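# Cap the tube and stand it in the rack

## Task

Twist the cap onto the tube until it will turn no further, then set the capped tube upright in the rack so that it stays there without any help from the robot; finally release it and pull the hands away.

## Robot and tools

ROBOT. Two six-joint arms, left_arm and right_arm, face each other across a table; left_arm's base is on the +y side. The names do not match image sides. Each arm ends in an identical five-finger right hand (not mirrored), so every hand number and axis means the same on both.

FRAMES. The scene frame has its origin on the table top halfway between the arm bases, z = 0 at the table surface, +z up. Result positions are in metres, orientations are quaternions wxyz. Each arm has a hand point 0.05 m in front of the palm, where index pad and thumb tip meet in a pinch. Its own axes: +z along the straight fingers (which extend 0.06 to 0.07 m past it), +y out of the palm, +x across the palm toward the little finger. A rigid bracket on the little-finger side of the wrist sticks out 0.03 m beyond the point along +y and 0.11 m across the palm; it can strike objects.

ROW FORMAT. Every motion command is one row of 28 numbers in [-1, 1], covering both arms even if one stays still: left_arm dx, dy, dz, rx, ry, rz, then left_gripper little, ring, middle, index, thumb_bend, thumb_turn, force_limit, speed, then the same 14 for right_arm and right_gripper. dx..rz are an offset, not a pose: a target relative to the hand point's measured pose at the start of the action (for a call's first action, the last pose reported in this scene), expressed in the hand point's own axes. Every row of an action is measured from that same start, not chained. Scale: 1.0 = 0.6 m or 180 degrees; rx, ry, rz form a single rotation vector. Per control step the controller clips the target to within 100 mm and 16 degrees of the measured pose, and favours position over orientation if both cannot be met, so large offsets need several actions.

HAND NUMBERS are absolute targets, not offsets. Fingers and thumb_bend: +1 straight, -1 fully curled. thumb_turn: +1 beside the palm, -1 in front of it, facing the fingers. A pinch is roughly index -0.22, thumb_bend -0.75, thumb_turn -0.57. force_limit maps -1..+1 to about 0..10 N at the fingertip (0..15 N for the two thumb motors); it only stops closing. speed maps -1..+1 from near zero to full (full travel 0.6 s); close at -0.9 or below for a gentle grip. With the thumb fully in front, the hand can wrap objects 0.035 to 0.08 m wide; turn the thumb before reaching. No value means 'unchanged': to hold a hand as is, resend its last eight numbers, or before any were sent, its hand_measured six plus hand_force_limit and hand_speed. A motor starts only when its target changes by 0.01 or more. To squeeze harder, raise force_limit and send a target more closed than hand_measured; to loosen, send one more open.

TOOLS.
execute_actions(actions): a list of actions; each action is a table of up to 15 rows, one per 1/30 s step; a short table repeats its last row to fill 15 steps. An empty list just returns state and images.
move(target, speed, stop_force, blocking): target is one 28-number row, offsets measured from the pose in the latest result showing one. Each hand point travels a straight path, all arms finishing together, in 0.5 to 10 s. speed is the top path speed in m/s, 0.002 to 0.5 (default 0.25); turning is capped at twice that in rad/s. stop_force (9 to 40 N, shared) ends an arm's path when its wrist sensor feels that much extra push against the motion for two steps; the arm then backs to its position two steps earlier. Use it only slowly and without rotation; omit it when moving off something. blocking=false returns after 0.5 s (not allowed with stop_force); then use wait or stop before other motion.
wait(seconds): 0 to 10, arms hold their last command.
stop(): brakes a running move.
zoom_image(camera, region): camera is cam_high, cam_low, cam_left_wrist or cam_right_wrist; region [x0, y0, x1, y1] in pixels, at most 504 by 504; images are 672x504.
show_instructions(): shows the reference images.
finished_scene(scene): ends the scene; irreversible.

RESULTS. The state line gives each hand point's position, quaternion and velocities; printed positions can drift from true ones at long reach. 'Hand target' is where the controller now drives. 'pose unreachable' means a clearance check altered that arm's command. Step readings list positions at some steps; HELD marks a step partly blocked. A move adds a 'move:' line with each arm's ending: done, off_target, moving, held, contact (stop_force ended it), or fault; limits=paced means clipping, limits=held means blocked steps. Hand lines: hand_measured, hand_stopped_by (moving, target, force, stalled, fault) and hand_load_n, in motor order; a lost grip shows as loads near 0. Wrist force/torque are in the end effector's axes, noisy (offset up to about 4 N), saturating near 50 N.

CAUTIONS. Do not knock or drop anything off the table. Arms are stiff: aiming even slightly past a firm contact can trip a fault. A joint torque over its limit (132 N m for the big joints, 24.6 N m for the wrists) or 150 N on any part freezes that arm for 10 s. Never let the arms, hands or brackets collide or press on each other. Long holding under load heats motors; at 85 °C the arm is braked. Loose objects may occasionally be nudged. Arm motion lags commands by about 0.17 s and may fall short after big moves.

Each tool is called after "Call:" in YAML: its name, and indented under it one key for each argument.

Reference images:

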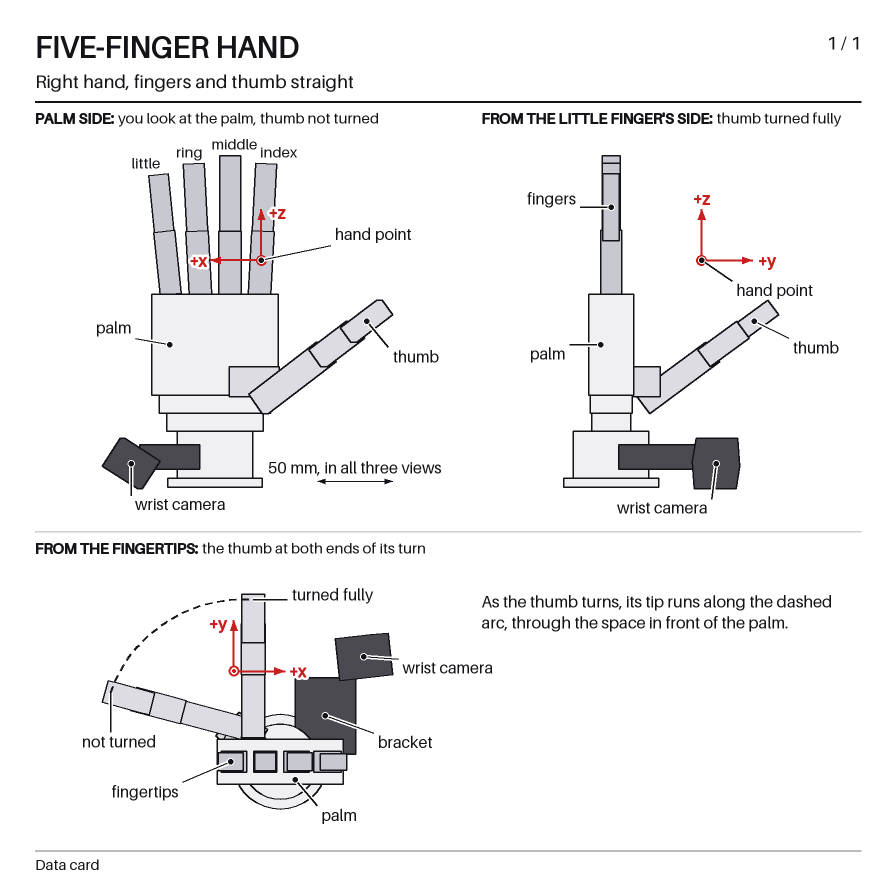

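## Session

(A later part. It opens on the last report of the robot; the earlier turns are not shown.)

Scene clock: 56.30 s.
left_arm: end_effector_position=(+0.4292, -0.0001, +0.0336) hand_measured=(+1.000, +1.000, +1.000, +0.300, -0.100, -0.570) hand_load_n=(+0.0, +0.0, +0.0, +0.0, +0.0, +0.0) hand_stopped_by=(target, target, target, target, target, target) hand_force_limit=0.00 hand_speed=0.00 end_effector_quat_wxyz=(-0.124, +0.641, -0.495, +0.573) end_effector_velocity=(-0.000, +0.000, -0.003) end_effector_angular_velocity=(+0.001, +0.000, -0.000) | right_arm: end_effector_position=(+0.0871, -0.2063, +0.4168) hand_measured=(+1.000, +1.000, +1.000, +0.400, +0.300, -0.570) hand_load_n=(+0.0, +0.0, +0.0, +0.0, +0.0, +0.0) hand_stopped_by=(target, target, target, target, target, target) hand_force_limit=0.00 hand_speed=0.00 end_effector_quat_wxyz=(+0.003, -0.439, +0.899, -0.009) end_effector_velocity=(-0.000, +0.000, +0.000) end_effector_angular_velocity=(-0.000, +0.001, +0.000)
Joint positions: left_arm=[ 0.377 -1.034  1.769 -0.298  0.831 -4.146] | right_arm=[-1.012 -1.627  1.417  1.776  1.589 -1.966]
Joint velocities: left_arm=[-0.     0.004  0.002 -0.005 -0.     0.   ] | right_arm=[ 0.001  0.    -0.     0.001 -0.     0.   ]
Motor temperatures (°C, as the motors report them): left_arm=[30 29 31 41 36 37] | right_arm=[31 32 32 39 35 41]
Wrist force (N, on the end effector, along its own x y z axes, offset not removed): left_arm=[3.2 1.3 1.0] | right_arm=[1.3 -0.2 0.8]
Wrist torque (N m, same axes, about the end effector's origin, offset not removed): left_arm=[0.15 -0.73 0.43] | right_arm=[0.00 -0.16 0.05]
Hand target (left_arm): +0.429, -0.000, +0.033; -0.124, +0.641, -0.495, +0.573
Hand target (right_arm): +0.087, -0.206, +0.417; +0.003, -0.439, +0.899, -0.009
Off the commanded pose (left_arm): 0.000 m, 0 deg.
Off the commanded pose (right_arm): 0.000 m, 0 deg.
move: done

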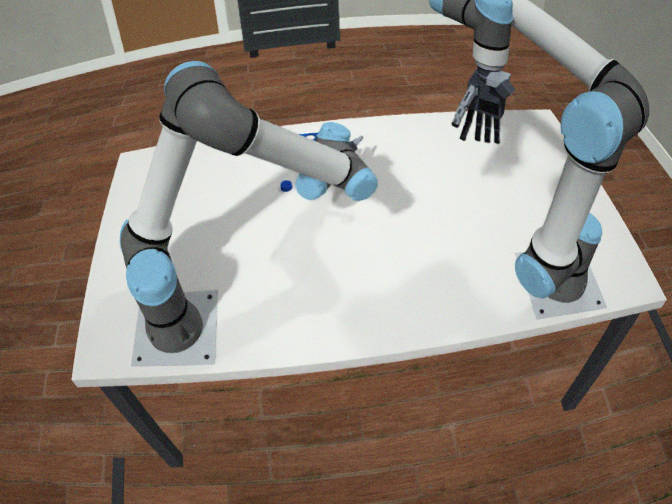

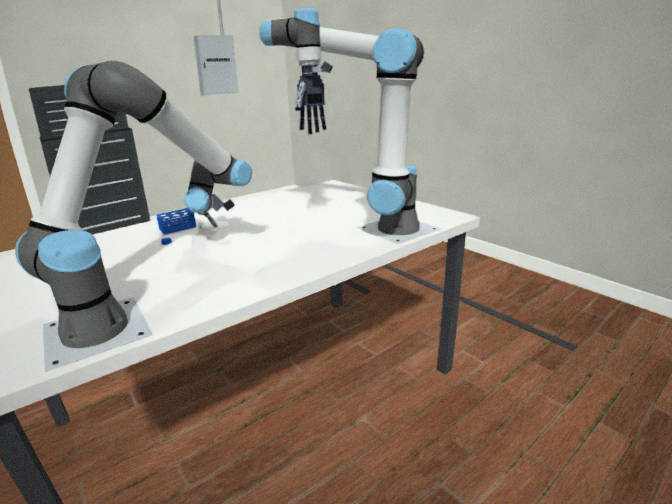

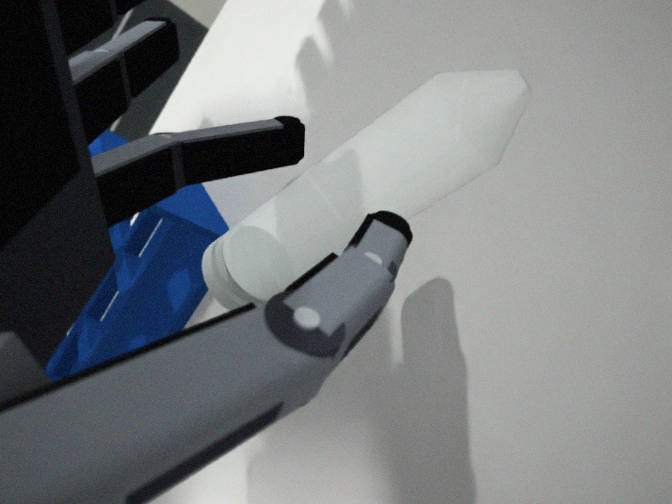

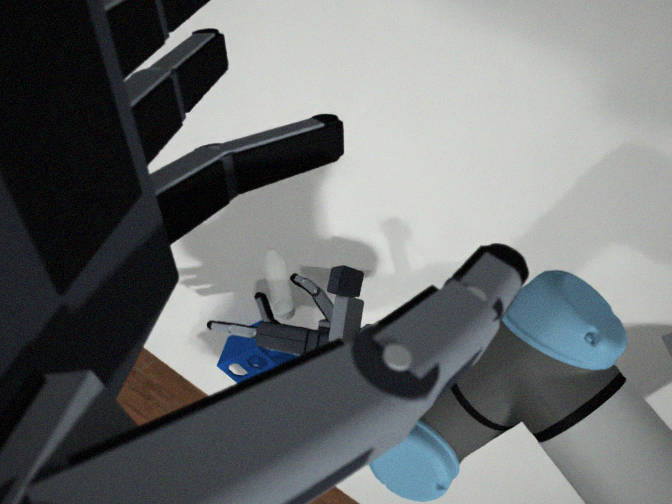

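Call:
move:
  target: [-0.012,0.012,0.014,-0.085,-0.07,0,1,1,1,0.3,-0.1,-0.57,0,0,0,0,0,0,0,0,1,1,1,0.4,0.3,-0.57,0,0]
  speed: 0.05

Scene clock: 63.40 s.
left_arm: end_effector_position=(+0.4339, -0.0014, +0.0216) hand_measured=(+1.000, +1.000, +1.000, +0.300, -0.100, -0.570) hand_load_n=(+0.0, +0.0, +0.0, -1.5, +0.0, +0.0) hand_stopped_by=(target, target, target, target, target, target) hand_force_limit=0.00 hand_speed=0.00 end_effector_quat_wxyz=(-0.092, +0.710, -0.550, +0.429) end_effector_velocity=(-0.000, -0.000, -0.001) end_effector_angular_velocity=(+0.006, +0.011, -0.000) | right_arm: end_effector_position=(+0.0871, -0.2063, +0.4168) hand_measured=(+1.000, +1.000, +1.000, +0.400, +0.300, -0.570) hand_load_n=(+0.0, +0.0, +0.0, +0.0, +0.0, +0.0) hand_stopped_by=(target, target, target, target, target, target) hand_force_limit=0.00 hand_speed=0.00 end_effector_quat_wxyz=(+0.003, -0.439, +0.899, -0.009) end_effector_velocity=(+0.000, -0.000, +0.000) end_effector_angular_velocity=(+0.000, -0.000, -0.002)
Joint positions: left_arm=[ 0.469 -0.914  1.453  0.253  1.043 -4.315] | right_arm=[-1.012 -1.627  1.417  1.776  1.589 -1.966]
Joint velocities: left_arm=[ 0.003  0.007 -0.012  0.017  0.008 -0.003] | right_arm=[-0.001 -0.001  0.    -0.     0.     0.   ]
Motor temperatures (°C, as the motors report them): left_arm=[30 29 31 41 36 37] | right_arm=[31 32 32 39 35 41]
Wrist force (N, on the end effector, along its own x y z axes, offset not removed): left_arm=[26.3 -39.4 -40.6] | right_arm=[0.1 -0.9 0.1]
Wrist torque (N m, same axes, about the end effector's origin, offset not removed): left_arm=[2.36 0.58 0.66] | right_arm=[-0.17 0.11 -0.01]
Hand target (left_arm): +0.434, -0.001, +0.021; -0.092, +0.711, -0.550, +0.428
Hand target (right_arm): +0.087, -0.206, +0.417; +0.003, -0.439, +0.899, -0.009
Off the commanded pose (left_arm): 0.000 m, 0 deg.
Off the commanded pose (right_arm): 0.000 m, 0 deg.
move: done

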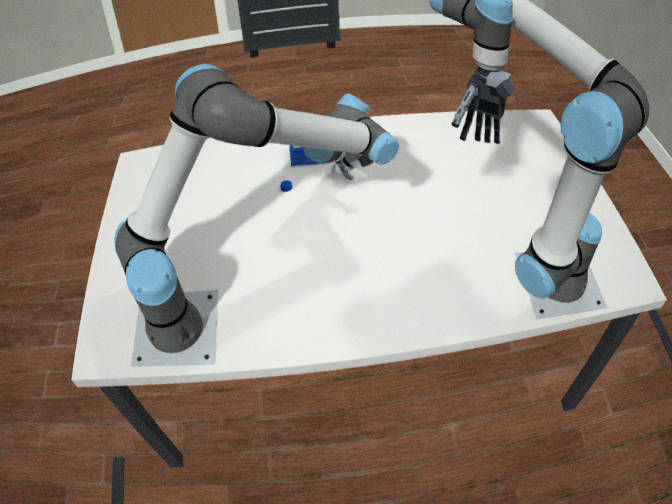

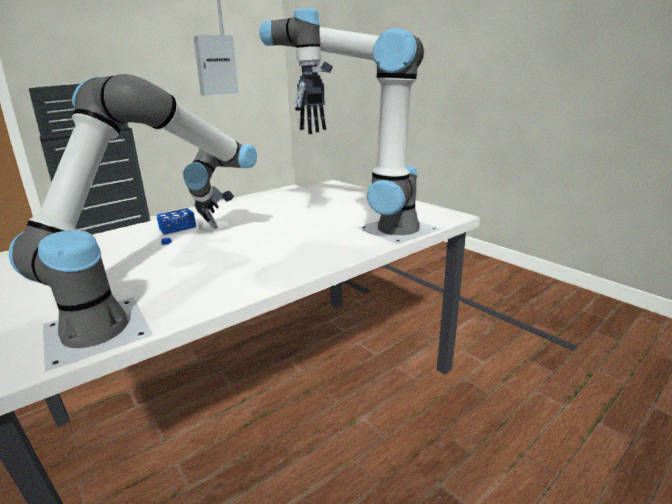

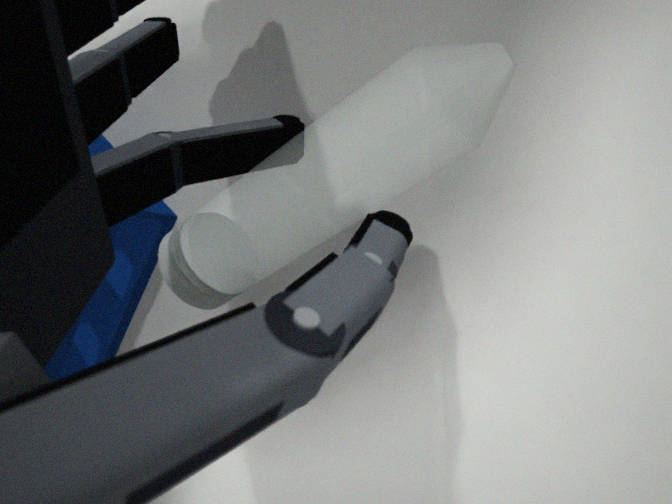

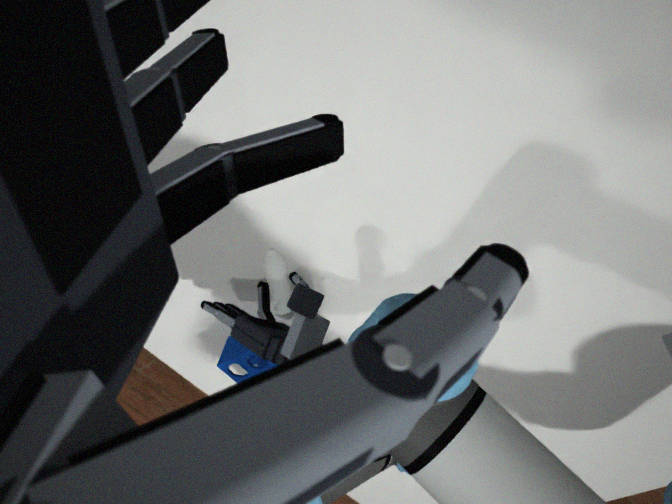

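Touching; raise 3 mm (up = .51,-.60,-.61), close, lift.

Call:
move:
  target: [0.003,-0.003,-0.003,0,0,0,1,1,1,-0.3,-0.8,-0.57,0.4,-0.85,0,0,0,0,0,0,1,1,1,0.4,0.3,-0.57,0,0]
  speed: 0.02

Call:
move:
  target: [0.127,-0.15,-0.152,0,0,0,1,1,1,-0.3,-0.8,-0.57,0.4,-0.85,0,0,0,0,0,0,1,1,1,0.4,0.3,-0.57,0,0]
  speed: 0.06

Scene clock: 71.47 s.
left_arm: end_effector_position=(+0.4339, -0.0016, +0.0247) hand_measured=(+1.000, +1.000, +1.000, +0.278, -0.800, -0.570) hand_load_n=(+0.0, +0.0, +0.0, +3.0, +0.0, +0.0) hand_stopped_by=(target, target, target, force, target, target) hand_force_limit=0.40 hand_speed=-0.85 end_effector_quat_wxyz=(-0.092, +0.710, -0.550, +0.429) end_effector_velocity=(+0.000, +0.000, -0.000) end_effector_angular_velocity=(-0.000, -0.000, +0.000) | right_arm: end_effector_position=(+0.0871, -0.2063, +0.4168) hand_measured=(+1.000, +1.000, +1.000, +0.400, +0.300, -0.570) hand_load_n=(+0.0, +0.0, +0.0, +0.0, +0.0, +0.0) hand_stopped_by=(target, target, target, target, target, target) hand_force_limit=0.00 hand_speed=0.00 end_effector_quat_wxyz=(+0.003, -0.439, +0.899, -0.009) end_effector_velocity=(-0.000, +0.000, +0.000) end_effector_angular_velocity=(-0.000, +0.000, +0.001)
Joint positions: left_arm=[ 0.469 -0.917  1.45   0.259  1.043 -4.315] | right_arm=[-1.012 -1.627  1.417  1.776  1.589 -1.966]
Joint velocities: left_arm=[ 0.     0.     0.    -0.001 -0.     0.   ] | right_arm=[ 0.001  0.    -0.     0.     0.    -0.   ]
Motor temperatures (°C, as the motors report them): left_arm=[30 29 31 41 36 37] | right_arm=[31 32 32 39 35 41]
Wrist force (N, on the end effector, along its own x y z axes, offset not removed): left_arm=[6.6 -5.5 -1.5] | right_arm=[-0.2 0.7 -0.3]
Wrist torque (N m, same axes, about the end effector's origin, offset not removed): left_arm=[0.45 -0.67 0.35] | right_arm=[0.24 0.07 -0.06]
Hand target (left_arm): +0.434, -0.002, +0.025; -0.092, +0.710, -0.550, +0.429
Hand target (right_arm): +0.087, -0.206, +0.417; +0.003, -0.439, +0.899, -0.009
Off the commanded pose (left_arm): 0.000 m, 0 deg.
Off the commanded pose (right_arm): 0.000 m, 0 deg.
move: done

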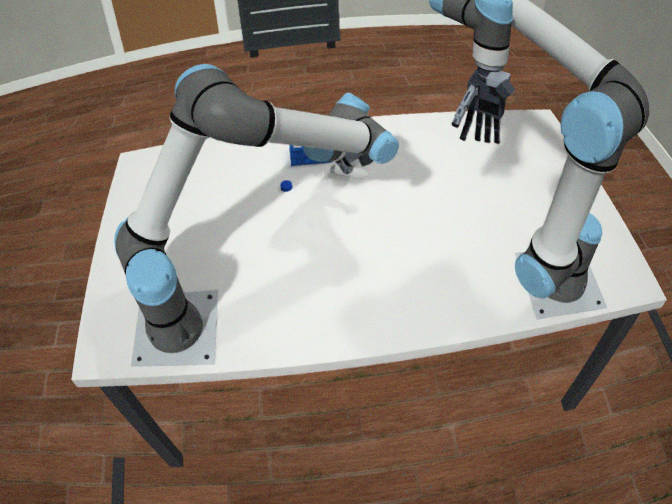

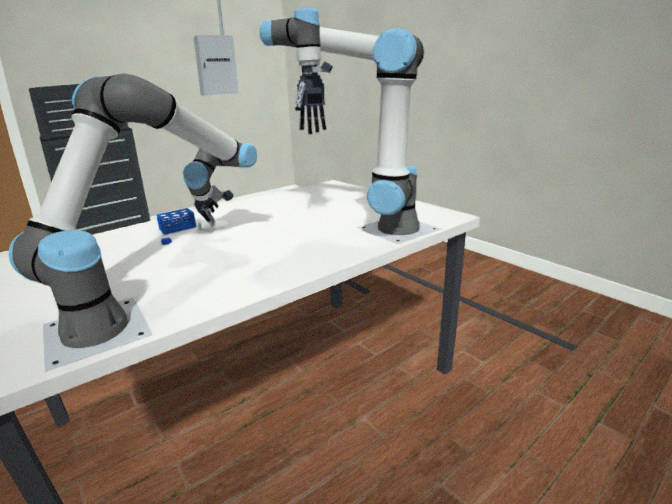

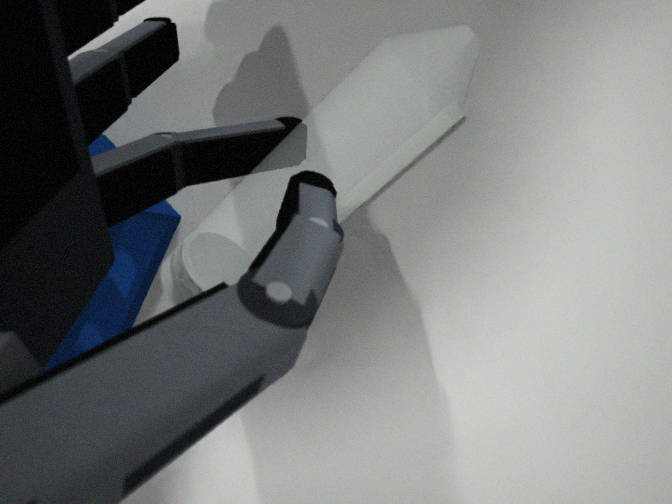

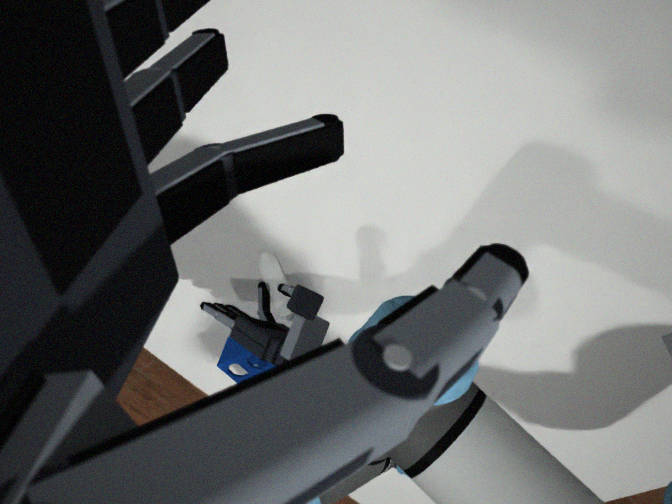

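Scene clock: 74.37 s.
left_arm: end_effector_position=(+0.4344, -0.0017, +0.1736) hand_measured=(+1.000, +1.000, +1.000, +0.278, -0.800, -0.570) hand_load_n=(+0.0, +0.0, +0.0, +0.0, +0.0, +0.0) hand_stopped_by=(target, target, target, force, target, target) hand_force_limit=0.40 hand_speed=-0.85 end_effector_quat_wxyz=(-0.092, +0.710, -0.550, +0.429) end_effector_velocity=(+0.000, +0.001, +0.002) end_effector_angular_velocity=(+0.000, +0.001, +0.002) | right_arm: end_effector_position=(+0.0871, -0.2063, +0.4168) hand_measured=(+1.000, +1.000, +1.000, +0.400, +0.300, -0.570) hand_load_n=(+0.0, +0.0, +0.0, +0.0, +0.0, +0.0) hand_stopped_by=(target, target, target, target, target, target) hand_force_limit=0.00 hand_speed=0.00 end_effector_quat_wxyz=(+0.003, -0.439, +0.899, -0.009) end_effector_velocity=(-0.000, -0.000, +0.000) end_effector_angular_velocity=(-0.001, +0.001, +0.000)
Joint positions: left_arm=[ 0.469 -1.046  1.254  0.584  1.043 -4.315] | right_arm=[-1.012 -1.627  1.417  1.776  1.589 -1.966]
Joint velocities: left_arm=[ 0.001 -0.001 -0.005  0.007 -0.    -0.001] | right_arm=[ 0.     0.     0.     0.001  0.    -0.   ]
Motor temperatures (°C, as the motors report them): left_arm=[30 29 31 41 36 37] | right_arm=[31 32 32 39 35 41]
Wrist force (N, on the end effector, along its own x y z axes, offset not removed): left_arm=[0.4 1.8 0.4] | right_arm=[1.8 1.5 1.3]
Wrist torque (N m, same axes, about the end effector's origin, offset not removed): left_arm=[0.30 -0.19 0.16] | right_arm=[0.27 -0.22 0.23]
Hand target (left_arm): +0.434, -0.002, +0.174; -0.092, +0.710, -0.550, +0.429
Hand target (right_arm): +0.087, -0.206, +0.417; +0.003, -0.439, +0.899, -0.009
Off the commanded pose (left_arm): 0.000 m, 0 deg.
Off the commanded pose (right_arm): 0.000 m, 0 deg.
move: done

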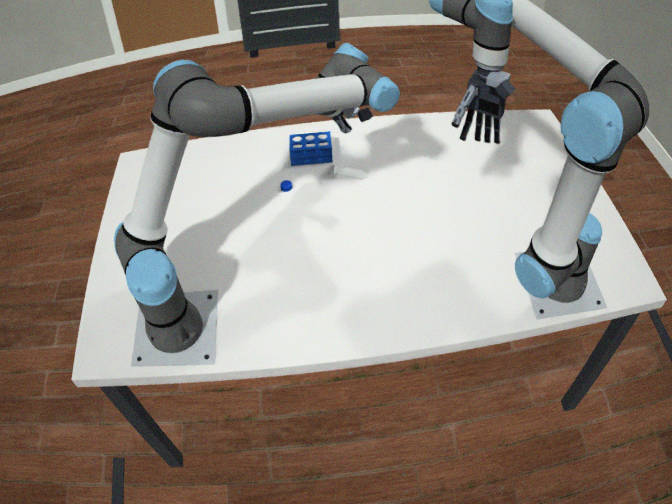

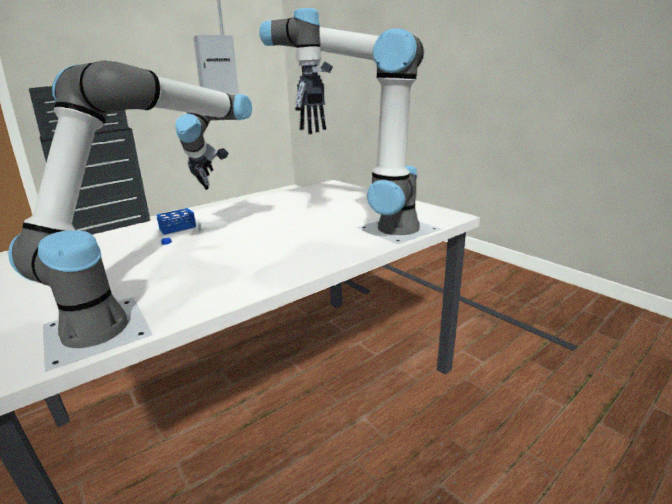

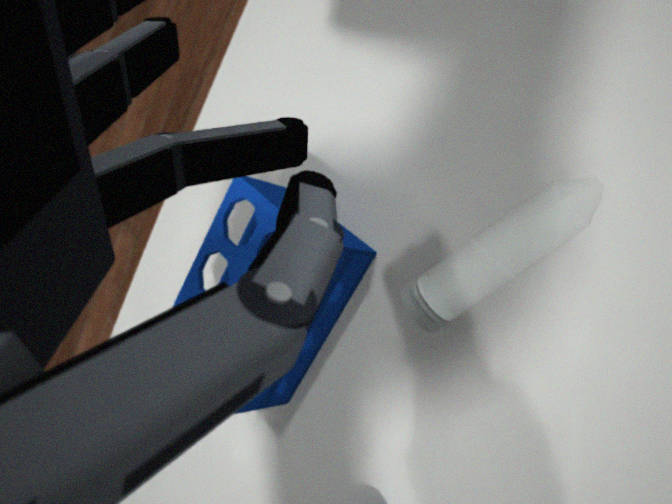

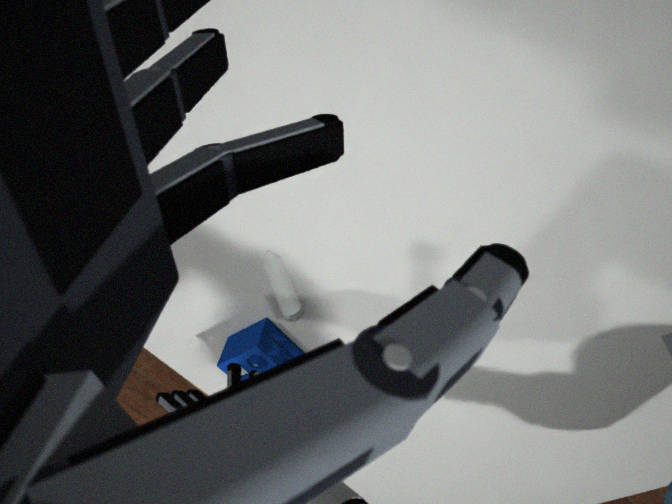

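Call:
move:
  target: [-0.105,0.135,0.115,0.148,0.067,-0.034,1,1,1,0.4,-0.6,-0.57,0.4,0,0,0,0,0,0,0,1,1,1,0.4,0.3,-0.57,0,0]
  speed: 0.1

Call:
zoom_image:
  camera: "cam_right_wrist"
  region: [180,220,400,400]

Scene clock: 81.23 s.
left_arm: end_effector_position=(+0.4249, -0.0019, +0.0504) hand_measured=(+1.000, +1.000, +1.000, +0.400, -0.600, -0.570) hand_load_n=(+0.0, +0.0, +0.0, +0.0, +0.0, +0.0) hand_stopped_by=(target, target, target, target, target, target) hand_force_limit=0.40 hand_speed=0.00 end_effector_quat_wxyz=(-0.172, +0.650, -0.405, +0.619) end_effector_velocity=(-0.000, -0.000, -0.002) end_effector_angular_velocity=(-0.004, -0.012, +0.000) | right_arm: end_effector_position=(+0.0871, -0.2063, +0.4168) hand_measured=(+1.000, +1.000, +1.000, +0.400, +0.300, -0.570) hand_load_n=(+0.0, +0.0, +0.0, +0.0, +0.0, +0.0) hand_stopped_by=(target, target, target, target, target, target) hand_force_limit=0.00 hand_speed=0.00 end_effector_quat_wxyz=(+0.003, -0.439, +0.899, -0.009) end_effector_velocity=(-0.000, +0.000, -0.000) end_effector_angular_velocity=(+0.001, -0.001, +0.002)
Joint positions: left_arm=[ 0.29  -1.027  1.8   -0.44   0.561 -4.169] | right_arm=[-1.012 -1.627  1.417  1.776  1.589 -1.966]
Joint velocities: left_arm=[-0.003  0.002  0.011 -0.034 -0.006  0.017] | right_arm=[ 0.002  0.     0.    -0.002  0.    -0.001]
Motor temperatures (°C, as the motors report them): left_arm=[30 29 31 41 36 37] | right_arm=[31 32 32 39 35 41]
Wrist force (N, on the end effector, along its own x y z axes, offset not removed): left_arm=[2.2 1.7 1.6] | right_arm=[-0.7 0.7 1.2]
Wrist torque (N m, same axes, about the end effector's origin, offset not removed): left_arm=[0.22 -0.52 0.26] | right_arm=[-0.02 0.20 -0.11]
Hand target (left_arm): +0.425, -0.002, +0.050; -0.172, +0.650, -0.405, +0.620
Hand target (right_arm): +0.087, -0.206, +0.417; +0.003, -0.439, +0.899, -0.009
Off the commanded pose (left_arm): 0.000 m, 0 deg.
Off the commanded pose (right_arm): 0.000 m, 0 deg.
move: done

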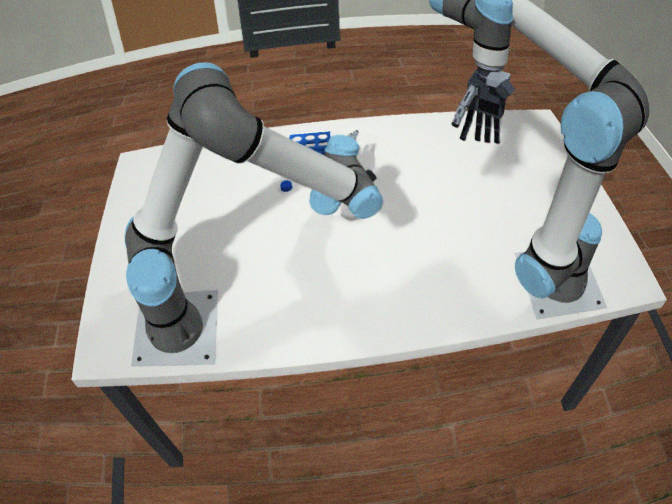

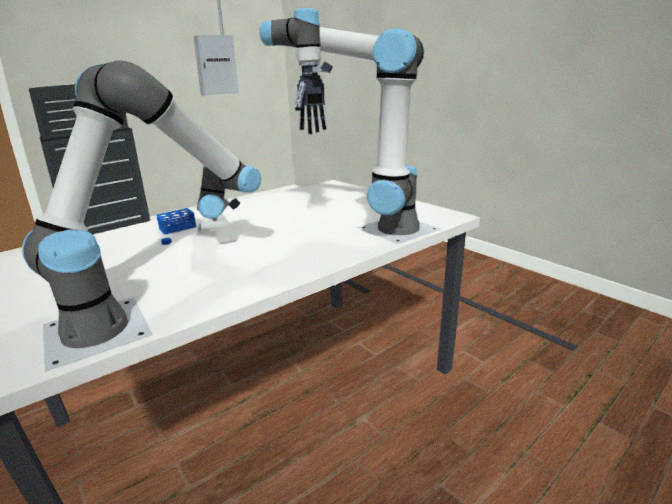

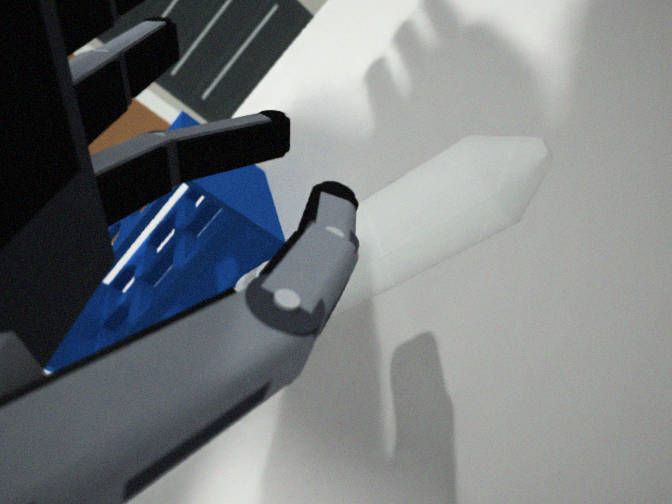

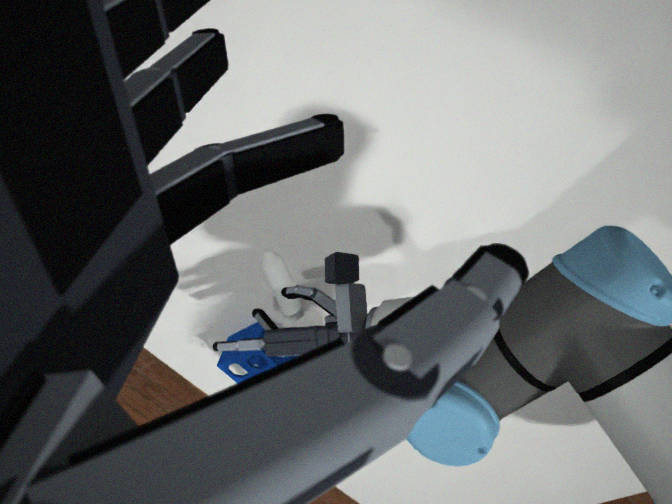

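Region (180, 220, 400, 400) of cam_right_wrist's 672x504 image, scaled by 2.291, with more detail than that image has; it fills the top 412 rows of this view, and the rest is white.

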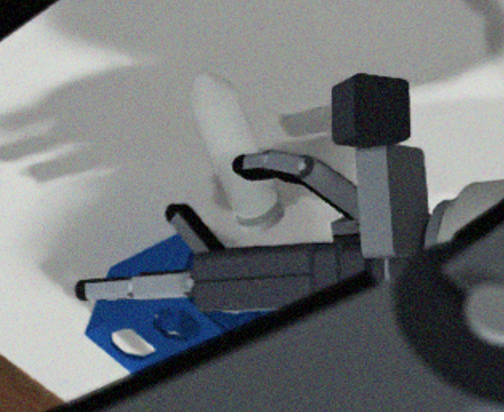

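Back 8 mm, down 30 mm (up = .67,-.72,-.17).

Call:
move:
  target: [-0.035,0.038,-0.006,0,0,0,1,1,1,0.4,-0.6,-0.57,0.4,0,0,0,0,0,0,0,1,1,1,0.4,0.3,-0.57,0,0]
  speed: 0.015
  stop_force: 10

Call:
zoom_image:
  camera: "cam_right_wrist"
  region: [180,220,400,400]

Scene clock: 86.43 s.
left_arm: end_effector_position=(+0.4164, +0.0006, +0.0208) hand_measured=(+1.000, +1.000, +1.000, +0.400, -0.600, -0.570) hand_load_n=(+0.0, +0.0, +0.0, +0.0, +0.0, +0.0) hand_stopped_by=(target, target, target, target, target, target) hand_force_limit=0.40 hand_speed=0.00 end_effector_quat_wxyz=(-0.172, +0.650, -0.405, +0.619) end_effector_velocity=(-0.001, -0.000, -0.002) end_effector_angular_velocity=(-0.001, -0.000, -0.000) | right_arm: end_effector_position=(+0.0871, -0.2063, +0.4168) hand_measured=(+1.000, +1.000, +1.000, +0.400, +0.300, -0.570) hand_load_n=(+0.0, +0.0, +0.0, +0.0, +0.0, +0.0) hand_stopped_by=(target, target, target, target, target, target) hand_force_limit=0.00 hand_speed=0.00 end_effector_quat_wxyz=(+0.003, -0.439, +0.899, -0.009) end_effector_velocity=(-0.000, +0.000, -0.000) end_effector_angular_velocity=(-0.000, +0.000, +0.001)
Joint positions: left_arm=[ 0.273 -0.984  1.832 -0.506  0.546 -4.179] | right_arm=[-1.012 -1.627  1.417  1.776  1.589 -1.966]
Joint velocities: left_arm=[-0.001  0.003  0.002 -0.006 -0.001 -0.001] | right_arm=[ 0.001  0.    -0.     0.     0.    -0.   ]
Motor temperatures (°C, as the motors report them): left_arm=[30 29 31 41 36 37] | right_arm=[31 32 32 39 35 41]
Wrist force (N, on the end effector, along its own x y z axes, offset not removed): left_arm=[2.6 0.9 1.7] | right_arm=[-0.6 2.0 0.9]
Wrist torque (N m, same axes, about the end effector's origin, offset not removed): left_arm=[0.09 -0.57 0.25] | right_arm=[0.27 0.12 0.06]
Hand target (left_arm): +0.416, +0.001, +0.021; -0.172, +0.650, -0.405, +0.619
Hand target (right_arm): +0.087, -0.206, +0.417; +0.003, -0.439, +0.899, -0.009
Off the commanded pose (left_arm): 0.000 m, 0 deg.
Off the commanded pose (right_arm): 0.000 m, 0 deg.
move: done

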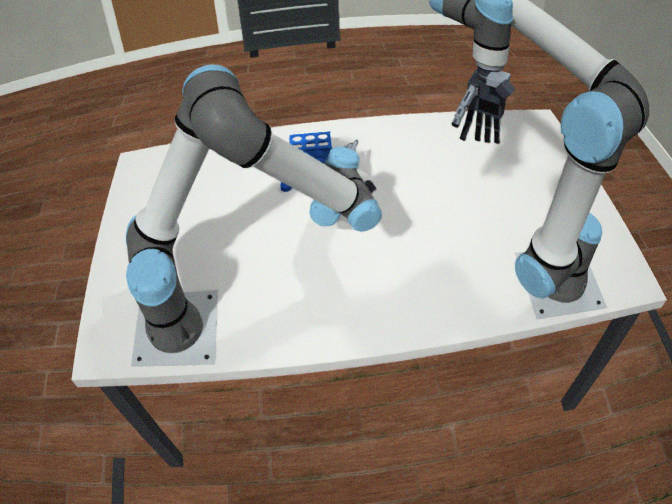

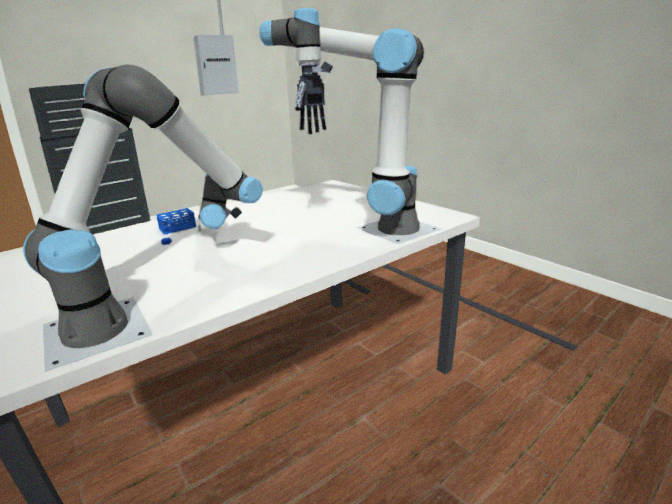

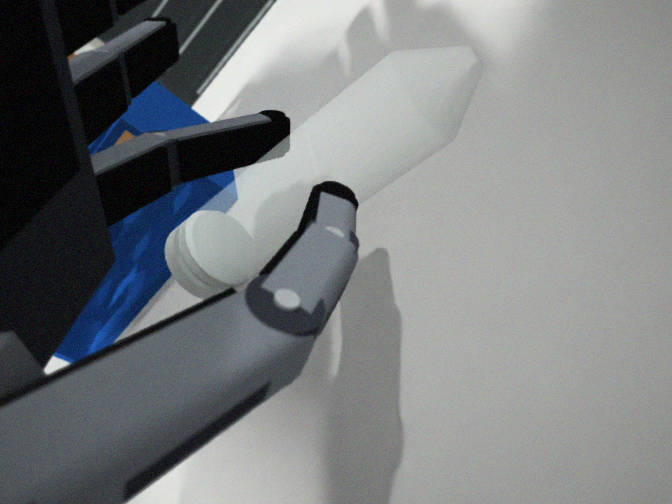

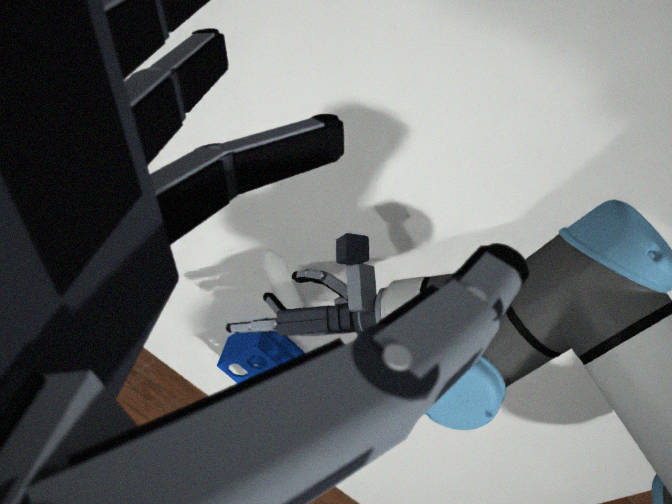

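Region (180, 220, 400, 400) of cam_right_wrist's 672x504 image, scaled by 2.291, with more detail than that image has; it fills the top 412 rows of this view, and the rest is white.

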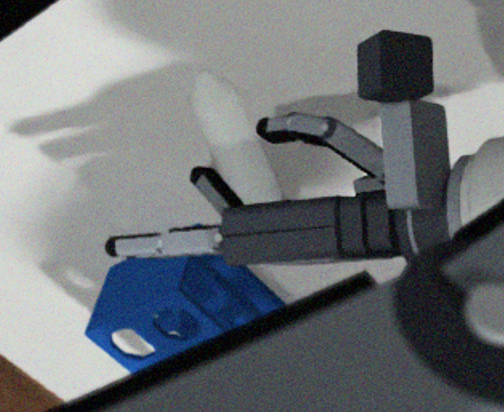

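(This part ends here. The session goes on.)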